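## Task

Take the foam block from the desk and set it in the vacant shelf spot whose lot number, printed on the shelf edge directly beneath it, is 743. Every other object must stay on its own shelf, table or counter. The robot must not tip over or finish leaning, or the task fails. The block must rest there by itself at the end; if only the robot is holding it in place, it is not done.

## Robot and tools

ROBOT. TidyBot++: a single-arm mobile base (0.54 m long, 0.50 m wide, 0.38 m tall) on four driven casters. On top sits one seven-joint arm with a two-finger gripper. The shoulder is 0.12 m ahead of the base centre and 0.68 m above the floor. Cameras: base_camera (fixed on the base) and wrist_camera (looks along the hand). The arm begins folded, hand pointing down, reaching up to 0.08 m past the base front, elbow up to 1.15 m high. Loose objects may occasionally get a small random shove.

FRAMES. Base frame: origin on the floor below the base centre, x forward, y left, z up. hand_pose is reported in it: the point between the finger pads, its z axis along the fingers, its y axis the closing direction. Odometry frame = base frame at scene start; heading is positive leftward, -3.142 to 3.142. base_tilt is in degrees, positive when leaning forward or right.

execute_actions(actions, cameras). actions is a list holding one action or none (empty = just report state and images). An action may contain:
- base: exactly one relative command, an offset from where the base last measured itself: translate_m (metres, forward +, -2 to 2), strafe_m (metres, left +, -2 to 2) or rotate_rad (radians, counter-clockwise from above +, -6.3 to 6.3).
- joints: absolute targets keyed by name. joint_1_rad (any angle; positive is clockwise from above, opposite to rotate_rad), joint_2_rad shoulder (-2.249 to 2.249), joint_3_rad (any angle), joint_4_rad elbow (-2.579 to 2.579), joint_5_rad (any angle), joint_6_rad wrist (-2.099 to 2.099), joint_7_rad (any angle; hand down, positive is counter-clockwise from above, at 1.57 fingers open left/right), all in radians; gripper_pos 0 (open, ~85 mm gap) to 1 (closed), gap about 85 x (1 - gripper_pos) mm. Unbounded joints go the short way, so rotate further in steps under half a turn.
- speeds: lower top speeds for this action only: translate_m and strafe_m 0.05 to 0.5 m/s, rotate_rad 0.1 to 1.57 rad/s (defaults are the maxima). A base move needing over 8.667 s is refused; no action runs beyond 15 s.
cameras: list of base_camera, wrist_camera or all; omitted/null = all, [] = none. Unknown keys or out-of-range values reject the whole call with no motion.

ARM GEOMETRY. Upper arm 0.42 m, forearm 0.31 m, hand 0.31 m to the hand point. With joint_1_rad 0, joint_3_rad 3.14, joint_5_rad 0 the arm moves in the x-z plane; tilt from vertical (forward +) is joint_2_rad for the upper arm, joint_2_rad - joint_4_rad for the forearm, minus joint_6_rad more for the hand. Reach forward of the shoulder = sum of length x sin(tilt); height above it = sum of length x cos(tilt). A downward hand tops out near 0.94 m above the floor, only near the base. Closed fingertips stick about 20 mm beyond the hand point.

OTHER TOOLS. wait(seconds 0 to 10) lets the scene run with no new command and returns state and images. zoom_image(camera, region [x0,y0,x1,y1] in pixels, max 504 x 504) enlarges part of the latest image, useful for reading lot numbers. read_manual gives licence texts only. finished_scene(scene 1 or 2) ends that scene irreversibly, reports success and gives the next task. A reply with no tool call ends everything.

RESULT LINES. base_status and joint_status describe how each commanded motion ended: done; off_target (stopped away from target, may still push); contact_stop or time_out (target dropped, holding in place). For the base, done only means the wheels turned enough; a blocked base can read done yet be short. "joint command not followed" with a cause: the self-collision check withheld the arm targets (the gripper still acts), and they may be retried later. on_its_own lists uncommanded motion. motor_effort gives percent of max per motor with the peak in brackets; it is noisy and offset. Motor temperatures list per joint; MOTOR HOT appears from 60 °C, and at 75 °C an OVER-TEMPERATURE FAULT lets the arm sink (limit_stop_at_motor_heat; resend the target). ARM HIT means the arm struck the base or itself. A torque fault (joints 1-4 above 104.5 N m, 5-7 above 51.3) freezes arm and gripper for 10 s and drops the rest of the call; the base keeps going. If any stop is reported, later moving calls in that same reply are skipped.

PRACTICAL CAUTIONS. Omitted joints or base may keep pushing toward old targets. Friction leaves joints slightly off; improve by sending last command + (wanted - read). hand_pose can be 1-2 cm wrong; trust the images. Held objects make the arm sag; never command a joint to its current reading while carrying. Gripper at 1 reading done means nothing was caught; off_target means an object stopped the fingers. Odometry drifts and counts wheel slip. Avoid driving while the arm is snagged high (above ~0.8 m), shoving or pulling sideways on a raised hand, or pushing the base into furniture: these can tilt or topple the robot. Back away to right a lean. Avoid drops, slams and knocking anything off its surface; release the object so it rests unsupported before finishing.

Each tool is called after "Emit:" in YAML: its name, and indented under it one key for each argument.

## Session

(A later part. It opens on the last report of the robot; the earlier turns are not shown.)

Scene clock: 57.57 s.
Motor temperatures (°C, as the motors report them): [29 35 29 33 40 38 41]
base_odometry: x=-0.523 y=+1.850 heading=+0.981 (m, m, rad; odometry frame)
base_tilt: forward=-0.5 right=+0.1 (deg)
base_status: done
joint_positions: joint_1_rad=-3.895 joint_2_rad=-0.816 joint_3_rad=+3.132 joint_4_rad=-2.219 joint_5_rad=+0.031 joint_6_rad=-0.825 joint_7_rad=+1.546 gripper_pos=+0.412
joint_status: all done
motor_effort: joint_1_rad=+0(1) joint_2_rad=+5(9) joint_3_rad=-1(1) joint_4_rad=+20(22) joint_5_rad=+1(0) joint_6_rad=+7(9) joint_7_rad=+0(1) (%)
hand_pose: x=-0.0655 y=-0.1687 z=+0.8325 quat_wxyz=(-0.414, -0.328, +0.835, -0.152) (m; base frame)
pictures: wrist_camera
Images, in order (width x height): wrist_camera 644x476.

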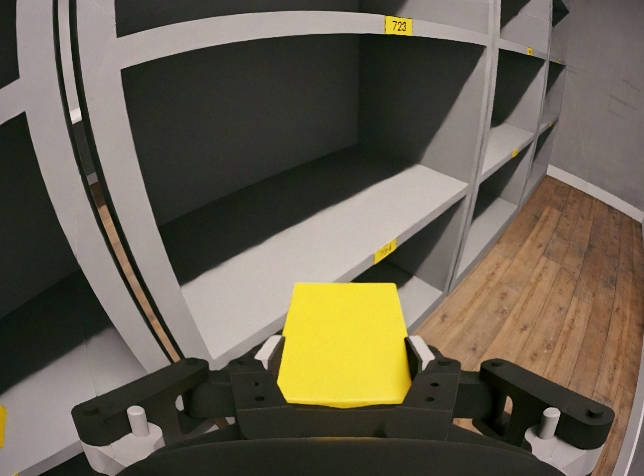

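Emit:
execute_actions:
  actions:
    - {"base":{"translate_m":-0.95}}

Scene clock: 60.90 s.
Motor temperatures (°C, as the motors report them): [29 35 29 33 40 38 41]
base_odometry: x=-1.052 y=+1.061 heading=+0.981 (m, m, rad; odometry frame)
base_tilt: forward=-0.5 right=+0.1 (deg)
base_status: done
joint_positions: joint_1_rad=-3.895 joint_2_rad=-0.813 joint_3_rad=+3.132 joint_4_rad=-2.218 joint_5_rad=+0.031 joint_6_rad=-0.827 joint_7_rad=+1.546 gripper_pos=+0.412
joint_status: not commanded
motor_effort: joint_1_rad=-1(1) joint_2_rad=+5(8) joint_3_rad=-1(1) joint_4_rad=+21(21) joint_5_rad=+1(1) joint_6_rad=+8(8) joint_7_rad=+0(1) (%)
hand_pose: x=-0.0656 y=-0.1687 z=+0.8316 quat_wxyz=(-0.412, -0.328, +0.836, -0.151) (m; base frame)
pictures: base_camera, wrist_camera
Images, in order (width x height): base_camera 644x364, wrist_camera 644x476.

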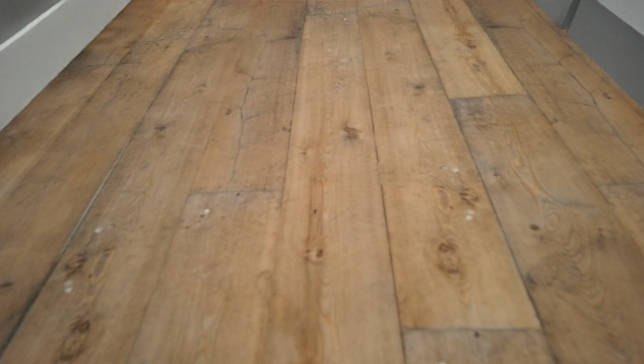

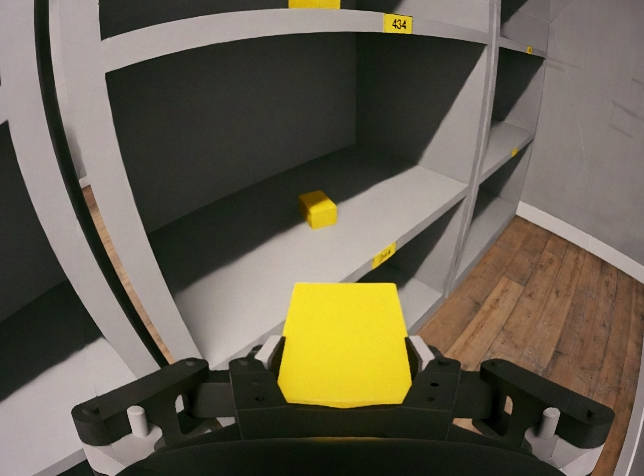

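Emit:
execute_actions:
  actions:
    - {"base":{"translate_m":-1.2},"joints":{"joint_1_rad":1.9}}

Scene clock: 64.67 s.
Motor temperatures (°C, as the motors report them): [29 35 29 33 40 38 41]
base_odometry: x=-1.719 y=+0.063 heading=+0.981 (m, m, rad; odometry frame)
base_tilt: forward=-0.5 right=+0.0 (deg)
base_status: done
joint_positions: joint_1_rad=-4.373 joint_2_rad=-0.813 joint_3_rad=+3.132 joint_4_rad=-2.218 joint_5_rad=+0.031 joint_6_rad=-0.828 joint_7_rad=+1.546 gripper_pos=+0.412
joint_status: all done
motor_effort: joint_1_rad=+0(1) joint_2_rad=+6(7) joint_3_rad=+0(0) joint_4_rad=+21(20) joint_5_rad=+1(1) joint_6_rad=+7(6) joint_7_rad=+0(1) (%)
hand_pose: x=+0.0326 y=-0.2346 z=+0.8316 quat_wxyz=(-0.365, -0.517, +0.735, -0.244) (m; base frame)
pictures: base_camera, wrist_camera
Images, in order (width x height): base_camera 644x364, wrist_camera 644x476.

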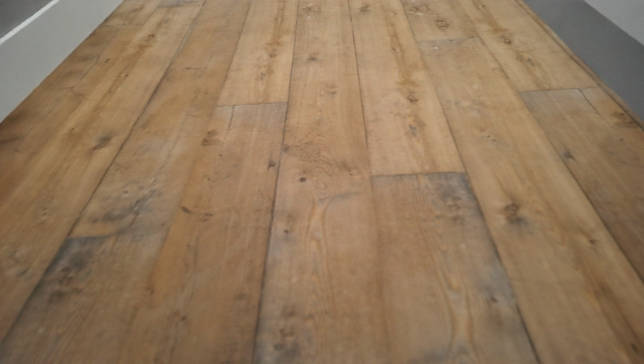

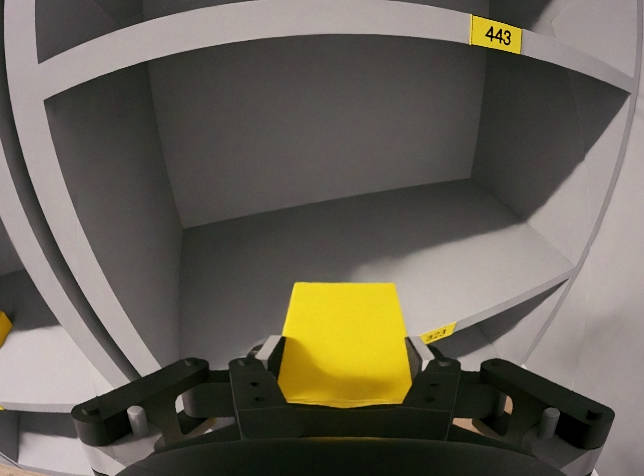

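Emit:
execute_actions:
  actions:
    - {"joints":{"joint_1_rad":1.2,"joint_6_rad":0.2}}
  cameras: ["wrist_camera"]

Scene clock: 66.70 s.
Motor temperatures (°C, as the motors report them): [29 35 29 34 40 38 41]
base_odometry: x=-1.719 y=+0.063 heading=+0.981 (m, m, rad; odometry frame)
base_tilt: forward=-0.5 right=+0.1 (deg)
base_status: not commanded
joint_positions: joint_1_rad=-5.072 joint_2_rad=-0.813 joint_3_rad=+3.132 joint_4_rad=-2.216 joint_5_rad=+0.031 joint_6_rad=+0.176 joint_7_rad=+1.546 gripper_pos=+0.412
joint_status: all done
motor_effort: joint_1_rad=+0(1) joint_2_rad=+5(5) joint_3_rad=+0(0) joint_4_rad=+22(23) joint_5_rad=+1(0) joint_6_rad=+8(9) joint_7_rad=-1(1) (%)
hand_pose: x=+0.2312 y=-0.2755 z=+1.1282 quat_wxyz=(-0.466, -0.478, +0.321, -0.672) (m; base frame)
pictures: wrist_camera
Images, in order (width x height): wrist_camera 644x476.

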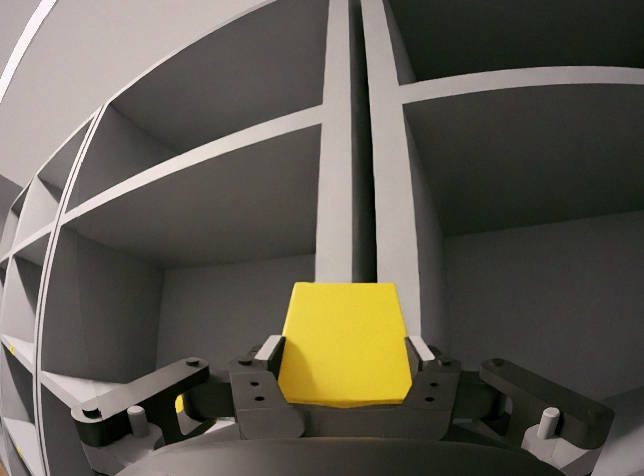

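Emit:
execute_actions:
  actions:
    - {"base":{"translate_m":-0.75},"joints":{"joint_1_rad":2.2,"joint_6_rad":-0.6}}
  cameras: ["wrist_camera"]

Scene clock: 73.00 s.
Motor temperatures (°C, as the motors report them): [29 35 29 34 40 38 41]
base_odometry: x=-2.002 y=-0.363 heading=+0.988 (m, m, rad; odometry frame)
base_tilt: forward=-0.5 right=+0.2 (deg)
base_status: translate_m time_out (by the wheels' count: -0.512 of -0.750)
joint_positions: joint_1_rad=-4.093 joint_2_rad=-0.802 joint_3_rad=+3.138 joint_4_rad=-2.208 joint_5_rad=+0.021 joint_6_rad=-0.581 joint_7_rad=+1.546 gripper_pos=+0.413
joint_status: all done
motor_effort: joint_1_rad=+0(6) joint_2_rad=+4(19) joint_3_rad=+0(16) joint_4_rad=+21(34) joint_5_rad=+1(3) joint_6_rad=+8(13) joint_7_rad=-1(0) (%)
hand_pose: x=-0.0517 y=-0.2375 z=+0.8999 quat_wxyz=(-0.487, -0.380, +0.747, -0.247) (m; base frame)
pictures: wrist_camera
Images, in order (width x height): wrist_camera 644x476.

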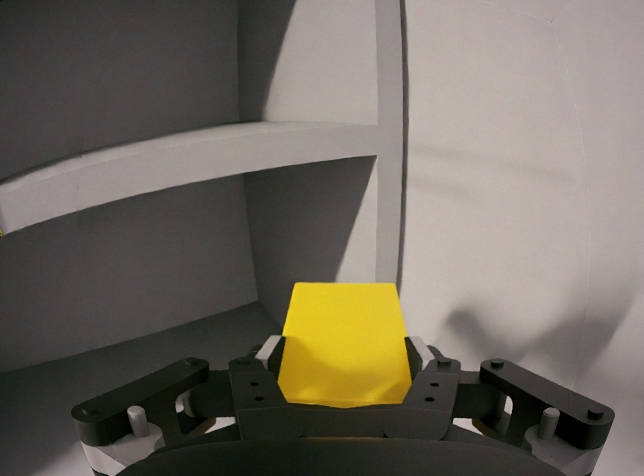

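Emit:
execute_actions:
  actions:
    - {"base":{"translate_m":0.6},"joints":{"joint_1_rad":0.5,"joint_2_rad":-0.3,"joint_4_rad":-2.55,"joint_6_rad":-0.2}}

Scene clock: 75.97 s.
Motor temperatures (°C, as the motors report them): [29 35 29 34 40 38 41]
base_odometry: x=-1.672 y=+0.138 heading=+0.988 (m, m, rad; odometry frame)
base_tilt: forward=-0.5 right=+0.1 (deg)
base_status: done
joint_positions: joint_1_rad=-5.772 joint_2_rad=-0.320 joint_3_rad=+3.138 joint_4_rad=-2.535 joint_5_rad=+0.021 joint_6_rad=-0.229 joint_7_rad=+1.546 gripper_pos=+0.413
joint_status: all done
motor_effort: joint_1_rad=+0(0) joint_2_rad=-6(7) joint_3_rad=-1(0) joint_4_rad=+17(21) joint_5_rad=+0(0) joint_6_rad=+6(8) joint_7_rad=-1(1) (%)
hand_pose: x=+0.3975 y=-0.1554 z=+0.6537 quat_wxyz=(-0.088, -0.909, +0.239, -0.330) (m; base frame)
pictures: base_camera, wrist_camera
Images, in order (width x height): base_camera 644x364, wrist_camera 644x476.

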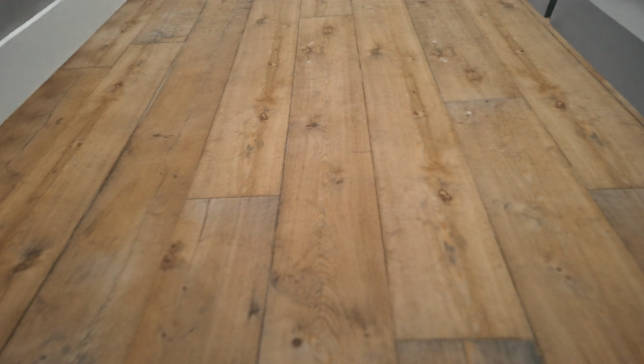

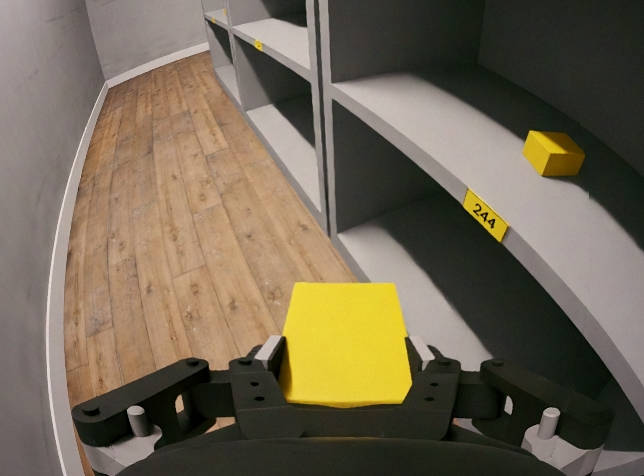

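Emit:
execute_actions:
  actions:
    - {"base":{"translate_m":0.75},"joints":{"joint_6_rad":0.3}}
  cameras: ["wrist_camera"]

Scene clock: 78.87 s.
Motor temperatures (°C, as the motors report them): [29 35 29 34 40 38 41]
base_odometry: x=-1.258 y=+0.764 heading=+0.987 (m, m, rad; odometry frame)
base_tilt: forward=-0.5 right=+0.1 (deg)
base_status: done
joint_positions: joint_1_rad=-5.772 joint_2_rad=-0.312 joint_3_rad=+3.138 joint_4_rad=-2.549 joint_5_rad=+0.021 joint_6_rad=+0.297 joint_7_rad=+1.546 gripper_pos=+0.413
joint_status: all done
motor_effort: joint_1_rad=+0(1) joint_2_rad=-7(9) joint_3_rad=-1(0) joint_4_rad=+18(19) joint_5_rad=+0(0) joint_6_rad=+8(9) joint_7_rad=-1(1) (%)
hand_pose: x=+0.4772 y=-0.1956 z=+0.7754 quat_wxyz=(-0.139, -0.799, +0.207, -0.548) (m; base frame)
pictures: wrist_camera
Images, in order (width x height): wrist_camera 644x476.

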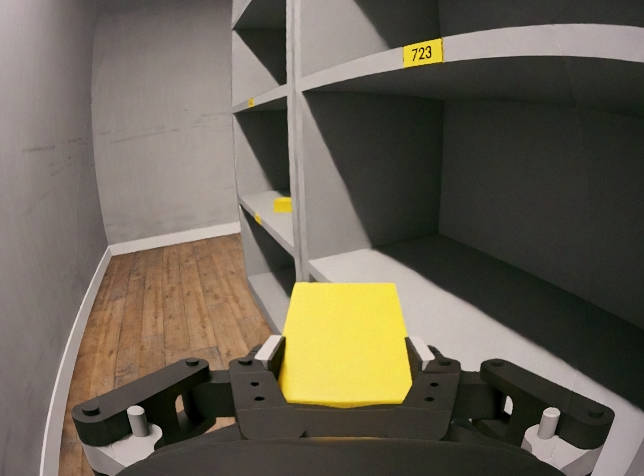

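Emit:
execute_actions:
  actions:
    - {"base":{"translate_m":2.0},"joints":{"joint_1_rad":1.57,"joint_2_rad":-0.65,"joint_6_rad":-0.5}}
  cameras: ["base_camera"]

Emit:
execute_actions:
  actions:
    - {"base":{"translate_m":0.75}}

Scene clock: 84.27 s.
Motor temperatures (°C, as the motors report them): [29 35 29 34 40 38 41]
base_odometry: x=-0.154 y=+2.432 heading=+0.987 (m, m, rad; odometry frame)
base_tilt: forward=-0.4 right=+0.1 (deg)
base_status: done
joint_positions: joint_1_rad=-4.724 joint_2_rad=-0.629 joint_3_rad=+3.138 joint_4_rad=-2.549 joint_5_rad=+0.021 joint_6_rad=-0.477 joint_7_rad=+1.546 gripper_pos=+0.413
joint_status: all done
motor_effort: joint_1_rad=+0(1) joint_2_rad=+2(7) joint_3_rad=-1(0) joint_4_rad=+20(20) joint_5_rad=+1(2) joint_6_rad=+5(8) joint_7_rad=-1(1) (%)
hand_pose: x=+0.1211 y=-0.2586 z=+0.6853 quat_wxyz=(-0.258, -0.661, +0.657, -0.256) (m; base frame)
pictures: base_camera
Images, in order (width x height): base_camera 644x364.

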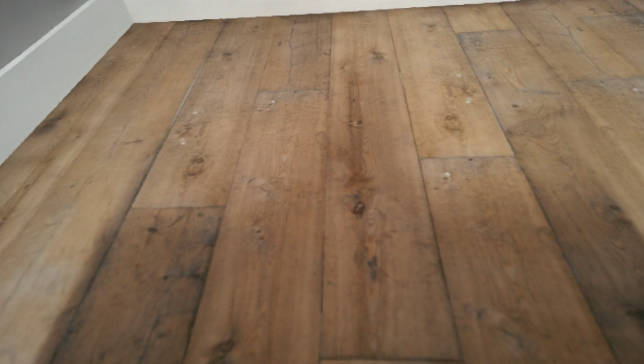

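Scene clock: 87.10 s.
Motor temperatures (°C, as the motors report them): [29 35 29 34 40 38 41]
base_odometry: x=+0.260 y=+3.058 heading=+0.987 (m, m, rad; odometry frame)
base_tilt: forward=-0.4 right=+0.1 (deg)
base_status: done
joint_positions: joint_1_rad=-4.724 joint_2_rad=-0.629 joint_3_rad=+3.138 joint_4_rad=-2.549 joint_5_rad=+0.021 joint_6_rad=-0.477 joint_7_rad=+1.546 gripper_pos=+0.413
joint_status: not commanded
motor_effort: joint_1_rad=+0(1) joint_2_rad=+2(2) joint_3_rad=+0(0) joint_4_rad=+19(20) joint_5_rad=+1(0) joint_6_rad=+5(6) joint_7_rad=-1(1) (%)
hand_pose: x=+0.1211 y=-0.2586 z=+0.6854 quat_wxyz=(-0.258, -0.661, +0.657, -0.256) (m; base frame)
pictures: base_camera, wrist_camera
Images, in order (width x height): base_camera 644x364, wrist_camera 644x476.

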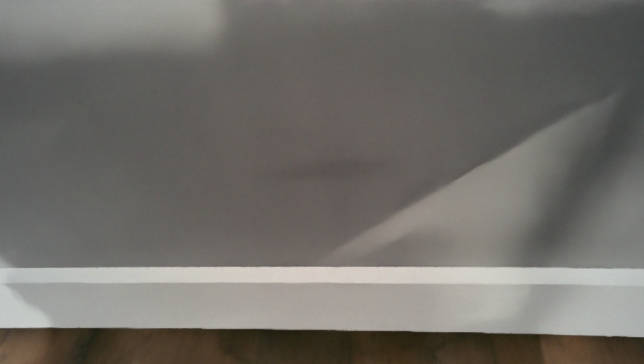

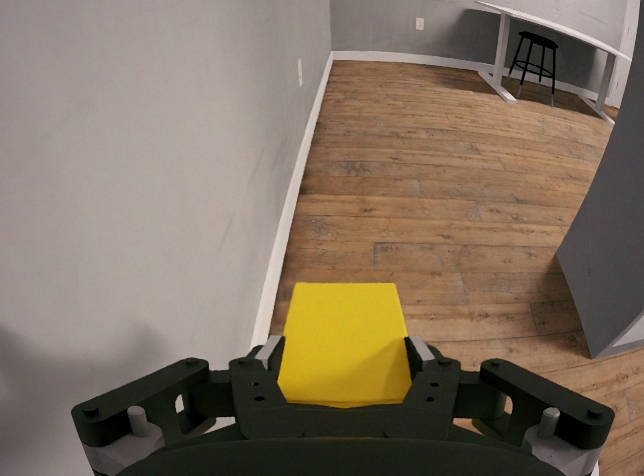

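Strafing would converge on the wall; correct first.

Emit:
execute_actions:
  actions:
    - {"base":{"rotate_rad":-0.11}}
  cameras: []

Emit:
execute_actions:
  actions:
    - {"base":{"strafe_m":-1.75}}

Emit:
execute_actions:
  actions:
    - {"base":{"translate_m":-0.3},"joints":{"joint_1_rad":3.0,"joint_6_rad":0}}

Scene clock: 88.00 s.
Motor temperatures (°C, as the motors report them): [29 35 29 34 40 38 41]
base_odometry: x=+0.260 y=+3.058 heading=+0.876 (m, m, rad; odometry frame)
base_tilt: forward=-0.5 right=+0.1 (deg)
base_status: done
joint_positions: joint_1_rad=-4.722 joint_2_rad=-0.630 joint_3_rad=+3.138 joint_4_rad=-2.549 joint_5_rad=+0.021 joint_6_rad=-0.477 joint_7_rad=+1.546 gripper_pos=+0.413
joint_status: not commanded
motor_effort: joint_1_rad=+1(0) joint_2_rad=+2(3) joint_3_rad=-1(0) joint_4_rad=+19(20) joint_5_rad=+1(1) joint_6_rad=+6(6) joint_7_rad=-1(0) (%)
hand_pose: x=+0.1206 y=-0.2586 z=+0.6856 quat_wxyz=(-0.259, -0.660, +0.657, -0.256) (m; base frame)
pictures: none
No camera images: the call's "cameras" was empty. Leave "cameras" out to get every camera's image.

Scene clock: 92.90 s.
Motor temperatures (°C, as the motors report them): [29 35 29 34 40 38 41]
base_odometry: x=+1.604 y=+1.937 heading=+0.876 (m, m, rad; odometry frame)
base_tilt: forward=-0.5 right=+0.1 (deg)
base_status: done
joint_positions: joint_1_rad=-4.722 joint_2_rad=-0.636 joint_3_rad=+3.138 joint_4_rad=-2.549 joint_5_rad=+0.021 joint_6_rad=-0.478 joint_7_rad=+1.546 gripper_pos=+0.413
joint_status: not commanded
motor_effort: joint_1_rad=+0(0) joint_2_rad=+2(5) joint_3_rad=-1(0) joint_4_rad=+20(20) joint_5_rad=+1(0) joint_6_rad=+5(6) joint_7_rad=+0(0) (%)
hand_pose: x=+0.1205 y=-0.2584 z=+0.6870 quat_wxyz=(-0.261, -0.659, +0.657, -0.257) (m; base frame)
pictures: base_camera, wrist_camera
Images, in order (width x height): base_camera 644x364, wrist_camera 644x476.

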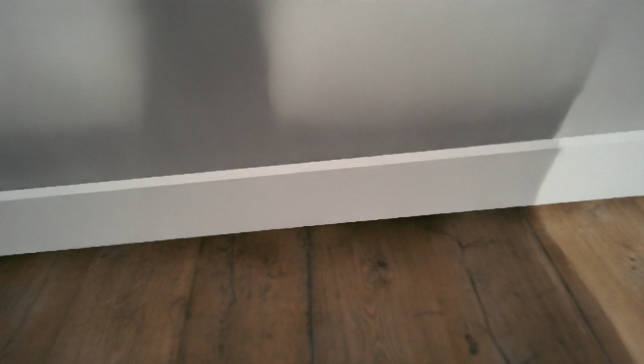

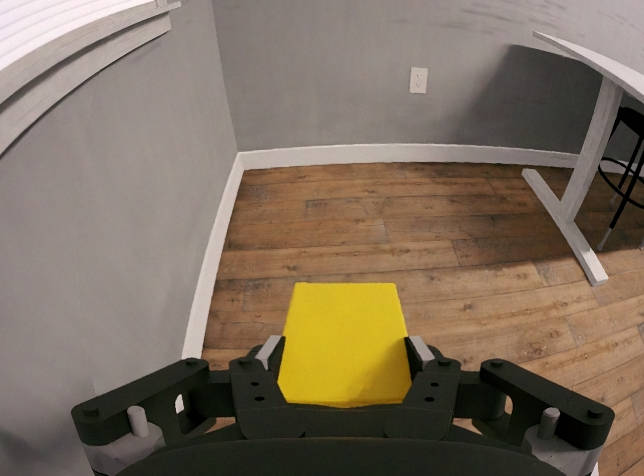

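Scene clock: 95.57 s.
Motor temperatures (°C, as the motors report them): [29 35 29 34 40 38 41]
base_odometry: x=+1.412 y=+1.706 heading=+0.876 (m, m, rad; odometry frame)
base_tilt: forward=-0.5 right=+0.1 (deg)
base_status: done
joint_positions: joint_1_rad=-3.294 joint_2_rad=-0.636 joint_3_rad=+3.138 joint_4_rad=-2.549 joint_5_rad=+0.021 joint_6_rad=-0.028 joint_7_rad=+1.546 gripper_pos=+0.413
joint_status: all done
motor_effort: joint_1_rad=+0(1) joint_2_rad=+1(2) joint_3_rad=-1(0) joint_4_rad=+21(21) joint_5_rad=+1(1) joint_6_rad=+9(7) joint_7_rad=+0(0) (%)
hand_pose: x=-0.2130 y=-0.0534 z=+0.8019 quat_wxyz=(-0.563, -0.063, +0.823, -0.044) (m; base frame)
pictures: base_camera, wrist_camera
Images, in order (width x height): base_camera 644x364, wrist_camera 644x476.

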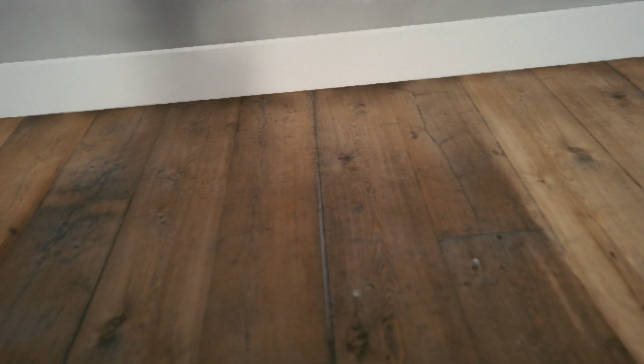

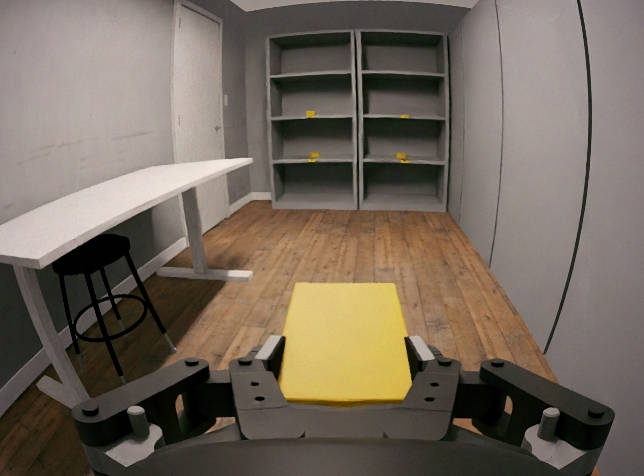

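Emit:
execute_actions:
  actions:
    - {"base":{"rotate_rad":-3.14},"joints":{"joint_1_rad":0}}
  cameras: []

Emit:
execute_actions:
  actions:
    - {"base":{"translate_m":1.0},"joints":{"joint_2_rad":-0.4,"joint_4_rad":-1.6,"joint_6_rad":-0.8}}

Scene clock: 102.67 s.
Motor temperatures (°C, as the motors report them): [29 35 29 34 40 38 41]
base_odometry: x=+1.411 y=+1.706 heading=-2.263 (m, m, rad; odometry frame)
base_tilt: forward=-0.4 right=+0.1 (deg)
base_status: done
joint_positions: joint_1_rad=-6.272 joint_2_rad=-0.636 joint_3_rad=+3.138 joint_4_rad=-2.549 joint_5_rad=+0.021 joint_6_rad=-0.028 joint_7_rad=+1.546 gripper_pos=+0.413
joint_status: all done
motor_effort: joint_1_rad=+0(2) joint_2_rad=+0(1) joint_3_rad=+0(0) joint_4_rad=+21(21) joint_5_rad=+0(0) joint_6_rad=+7(8) joint_7_rad=-1(1) (%)
hand_pose: x=+0.4553 y=-0.0013 z=+0.8019 quat_wxyz=(-0.003, -0.825, +0.004, -0.565) (m; base frame)
pictures: none
No camera images: the call's "cameras" was empty. Leave "cameras" out to get every camera's image.

Scene clock: 106.03 s.
Motor temperatures (°C, as the motors report them): [29 35 29 34 40 38 41]
base_odometry: x=+0.772 y=+0.937 heading=-2.264 (m, m, rad; odometry frame)
base_tilt: forward=-0.4 right=+0.1 (deg)
base_status: done
joint_positions: joint_1_rad=-6.272 joint_2_rad=-0.406 joint_3_rad=+3.138 joint_4_rad=-1.615 joint_5_rad=+0.021 joint_6_rad=-0.778 joint_7_rad=+1.546 gripper_pos=+0.413
joint_status: all done
motor_effort: joint_1_rad=+0(0) joint_2_rad=-6(9) joint_3_rad=-1(0) joint_4_rad=+20(24) joint_5_rad=+0(0) joint_6_rad=+8(9) joint_7_rad=-1(1) (%)
hand_pose: x=+0.5314 y=-0.0059 z=+1.0538 quat_wxyz=(-0.006, -0.838, +0.011, -0.546) (m; base frame)
pictures: base_camera, wrist_camera
Images, in order (width x height): base_camera 644x364, wrist_camera 644x476.

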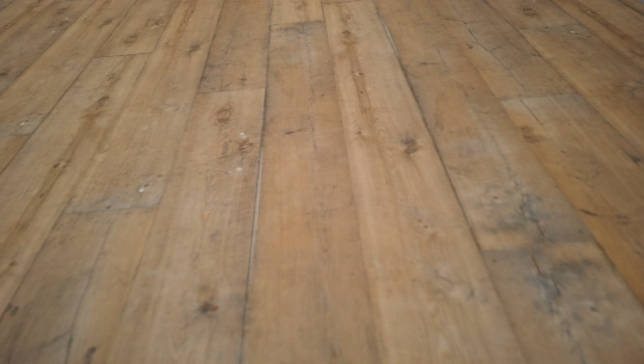

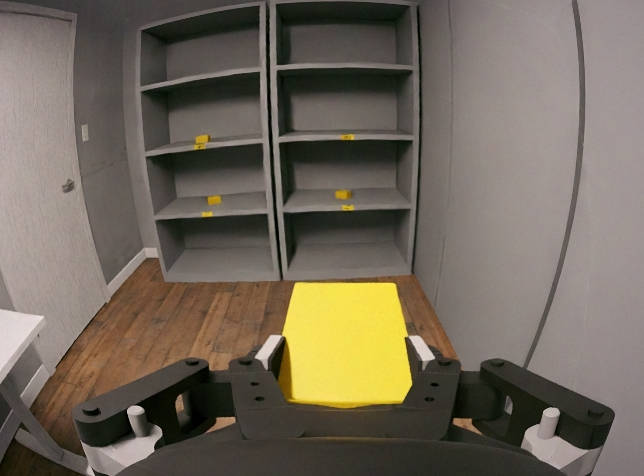

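Emit:
execute_actions:
  actions:
    - {"base":{"translate_m":1.4},"joints":{"joint_4_rad":-1.45,"joint_6_rad":-0.95}}

Scene clock: 110.23 s.
Motor temperatures (°C, as the motors report them): [29 35 29 34 40 38 41]
base_odometry: x=-0.123 y=-0.140 heading=-2.264 (m, m, rad; odometry frame)
base_tilt: forward=-0.5 right=+0.2 (deg)
base_status: done
joint_positions: joint_1_rad=-6.272 joint_2_rad=-0.402 joint_3_rad=+3.138 joint_4_rad=-1.460 joint_5_rad=+0.021 joint_6_rad=-0.930 joint_7_rad=+1.546 gripper_pos=+0.413
joint_status: all done
motor_effort: joint_1_rad=+0(1) joint_2_rad=-6(9) joint_3_rad=-1(0) joint_4_rad=+20(22) joint_5_rad=+1(1) joint_6_rad=+7(8) joint_7_rad=-1(1) (%)
hand_pose: x=+0.5129 y=-0.0064 z=+1.0969 quat_wxyz=(-0.007, -0.838, +0.012, -0.545) (m; base frame)
pictures: base_camera, wrist_camera
Images, in order (width x height): base_camera 644x364, wrist_camera 644x476.

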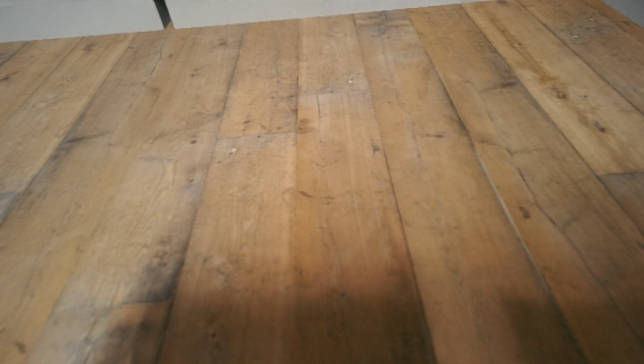

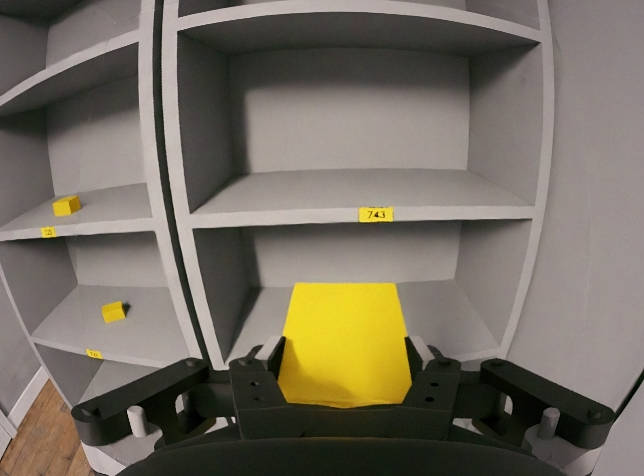

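Emit:
execute_actions:
  actions:
    - {"base":{"strafe_m":-0.085},"joints":{"joint_2_rad":-0.17,"joint_4_rad":-1.52,"joint_6_rad":-0.63}}
  cameras: []

Emit:
execute_actions:
  actions:
    - {"base":{"translate_m":0.33}}

Scene clock: 111.63 s.
Motor temperatures (°C, as the motors report them): [29 35 29 34 40 38 41]
base_odometry: x=-0.189 y=-0.085 heading=-2.264 (m, m, rad; odometry frame)
base_tilt: forward=-0.5 right=+0.0 (deg)
base_status: done
joint_positions: joint_1_rad=-6.274 joint_2_rad=-0.164 joint_3_rad=+3.139 joint_4_rad=-1.514 joint_5_rad=+0.021 joint_6_rad=-0.658 joint_7_rad=+1.546 gripper_pos=+0.413
joint_status: all done
motor_effort: joint_1_rad=-1(1) joint_2_rad=-16(19) joint_3_rad=-1(1) joint_4_rad=+22(23) joint_5_rad=+0(2) joint_6_rad=+8(8) joint_7_rad=-1(0) (%)
hand_pose: x=+0.6392 y=-0.0065 z=+1.0338 quat_wxyz=(-0.006, -0.844, +0.010, -0.537) (m; base frame)
pictures: none
No camera images: the call's "cameras" was empty. Leave "cameras" out to get every camera's image.

Scene clock: 113.63 s.
Motor temperatures (°C, as the motors report them): [29 35 29 34 40 38 41]
base_odometry: x=-0.400 y=-0.339 heading=-2.264 (m, m, rad; odometry frame)
base_tilt: forward=-0.6 right=+0.1 (deg)
base_status: done
joint_positions: joint_1_rad=-6.274 joint_2_rad=-0.161 joint_3_rad=+3.139 joint_4_rad=-1.514 joint_5_rad=+0.021 joint_6_rad=-0.654 joint_7_rad=+1.546 gripper_pos=+0.413
joint_status: not commanded
motor_effort: joint_1_rad=+0(0) joint_2_rad=-15(19) joint_3_rad=-1(0) joint_4_rad=+21(22) joint_5_rad=+0(1) joint_6_rad=+7(9) joint_7_rad=+0(1) (%)
hand_pose: x=+0.6407 y=-0.0064 z=+1.0331 quat_wxyz=(-0.006, -0.843, +0.010, -0.537) (m; base frame)
pictures: base_camera, wrist_camera
Images, in order (width x height): base_camera 644x364, wrist_camera 644x476.

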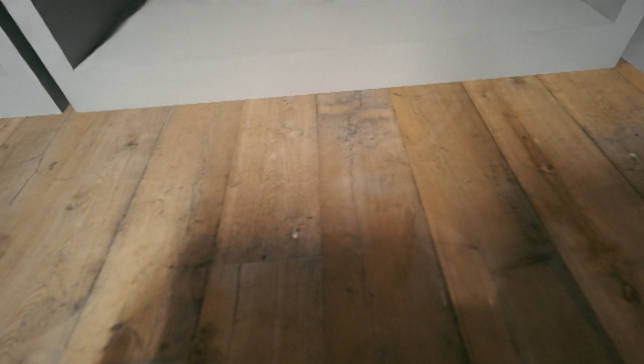

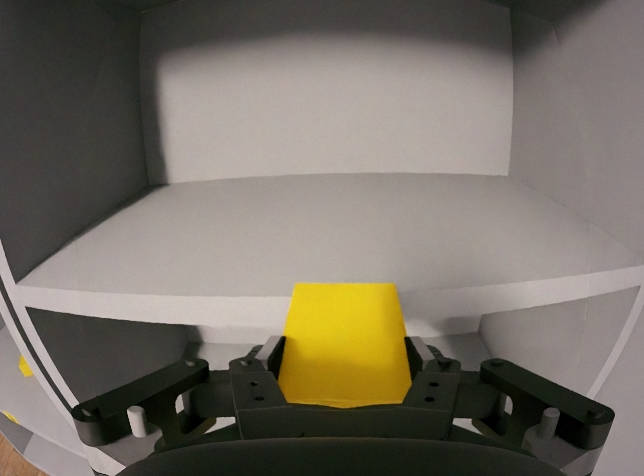

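Emit:
execute_actions:
  actions:
    - {"base":{"translate_m":0.27}}
  cameras: []

Emit:
execute_actions:
  actions:
    - {"joints":{"joint_4_rad":-1.65,"joint_6_rad":-0.51}}

Scene clock: 116.73 s.
Motor temperatures (°C, as the motors report them): [29 35 29 34 40 38 41]
base_odometry: x=-0.573 y=-0.547 heading=-2.265 (m, m, rad; odometry frame)
base_tilt: forward=-0.6 right=+0.1 (deg)
base_status: done
joint_positions: joint_1_rad=-6.274 joint_2_rad=-0.160 joint_3_rad=+3.139 joint_4_rad=-1.515 joint_5_rad=+0.021 joint_6_rad=-0.653 joint_7_rad=+1.546 gripper_pos=+0.413
joint_status: not commanded
motor_effort: joint_1_rad=+0(1) joint_2_rad=-16(21) joint_3_rad=-1(0) joint_4_rad=+22(22) joint_5_rad=+1(1) joint_6_rad=+7(8) joint_7_rad=+0(1) (%)
hand_pose: x=+0.6410 y=-0.0064 z=+1.0332 quat_wxyz=(-0.006, -0.843, +0.010, -0.537) (m; base frame)
pictures: none
No camera images: the call's "cameras" was empty. Leave "cameras" out to get every camera's image.

Scene clock: 117.73 s.
Motor temperatures (°C, as the motors report them): [29 35 29 34 40 38 41]
base_odometry: x=-0.573 y=-0.547 heading=-2.265 (m, m, rad; odometry frame)
base_tilt: forward=-0.5 right=+0.1 (deg)
base_status: not commanded
joint_positions: joint_1_rad=-6.274 joint_2_rad=-0.185 joint_3_rad=+3.139 joint_4_rad=-1.609 joint_5_rad=+0.021 joint_6_rad=-0.519 joint_7_rad=+1.546 gripper_pos=+0.413
joint_status: joint_4_rad off_target (ended at -1.609, target -1.650); the others done
motor_effort: joint_1_rad=-1(2) joint_2_rad=-9(16) joint_3_rad=-1(2) joint_4_rad=+17(22) joint_5_rad=+0(0) joint_6_rad=+5(8) joint_7_rad=-1(1) (%)
hand_pose: x=+0.6426 y=-0.0057 z=+1.0282 quat_wxyz=(-0.005, -0.826, +0.008, -0.564) (m; base frame)
pictures: base_camera, wrist_camera
Images, in order (width x height): base_camera 644x364, wrist_camera 644x476.

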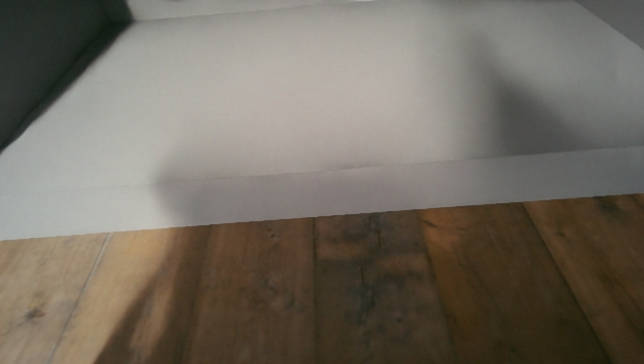

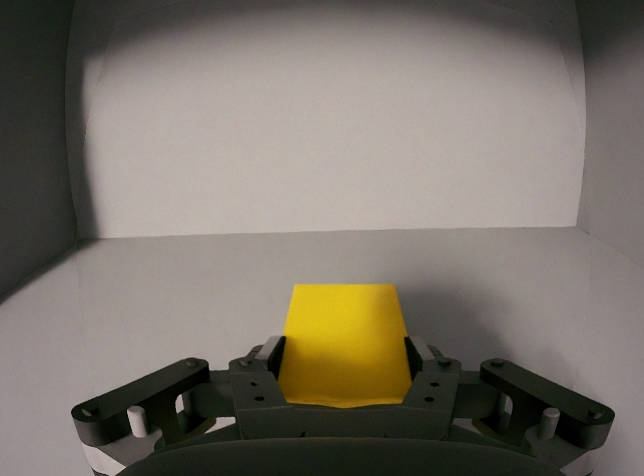

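Contact already (shelf ~1.0).

Emit:
execute_actions:
  actions:
    - {"joints":{"gripper_pos":0,"joint_4_rad":-1.58}}
  cameras: []

Emit:
execute_actions:
  actions:
    - {"base":{"translate_m":-0.3}}
  cameras: ["wrist_camera"]

Scene clock: 118.63 s.
Motor temperatures (°C, as the motors report them): [29 35 29 34 40 38 41]
base_odometry: x=-0.573 y=-0.547 heading=-2.265 (m, m, rad; odometry frame)
base_tilt: forward=-0.4 right=+0.1 (deg)
base_status: not commanded
joint_positions: joint_1_rad=-6.274 joint_2_rad=-0.175 joint_3_rad=+3.139 joint_4_rad=-1.596 joint_5_rad=+0.021 joint_6_rad=-0.519 joint_7_rad=+1.546 gripper_pos=+0.000
joint_status: all done
motor_effort: joint_1_rad=+0(1) joint_2_rad=-15(16) joint_3_rad=-1(2) joint_4_rad=+21(23) joint_5_rad=+1(0) joint_6_rad=+8(8) joint_7_rad=+0(1) (%)
hand_pose: x=+0.6467 y=-0.0057 z=+1.0310 quat_wxyz=(-0.005, -0.825, +0.008, -0.566) (m; base frame)
pictures: none
No camera images: the call's "cameras" was empty. Leave "cameras" out to get every camera's image.

Scene clock: 120.63 s.
Motor temperatures (°C, as the motors report them): [29 35 29 34 40 38 41]
base_odometry: x=-0.381 y=-0.316 heading=-2.264 (m, m, rad; odometry frame)
base_tilt: forward=-0.4 right=+0.0 (deg)
base_status: done
joint_positions: joint_1_rad=-6.276 joint_2_rad=-0.175 joint_3_rad=+3.140 joint_4_rad=-1.593 joint_5_rad=+0.021 joint_6_rad=-0.519 joint_7_rad=+1.546 gripper_pos=+0.000
joint_status: not commanded
motor_effort: joint_1_rad=+0(1) joint_2_rad=-15(18) joint_3_rad=-1(1) joint_4_rad=+21(23) joint_5_rad=+1(0) joint_6_rad=+7(8) joint_7_rad=+0(1) (%)
hand_pose: x=+0.6471 y=-0.0046 z=+1.0324 quat_wxyz=(-0.004, -0.824, +0.008, -0.566) (m; base frame)
pictures: wrist_camera
Images, in order (width x height): wrist_camera 644x476.

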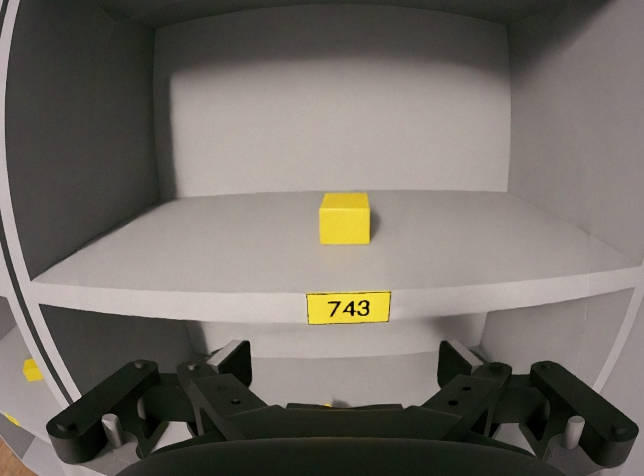

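Emit:
finished_scene:
  scene: 1

The scene is finished: the task was done.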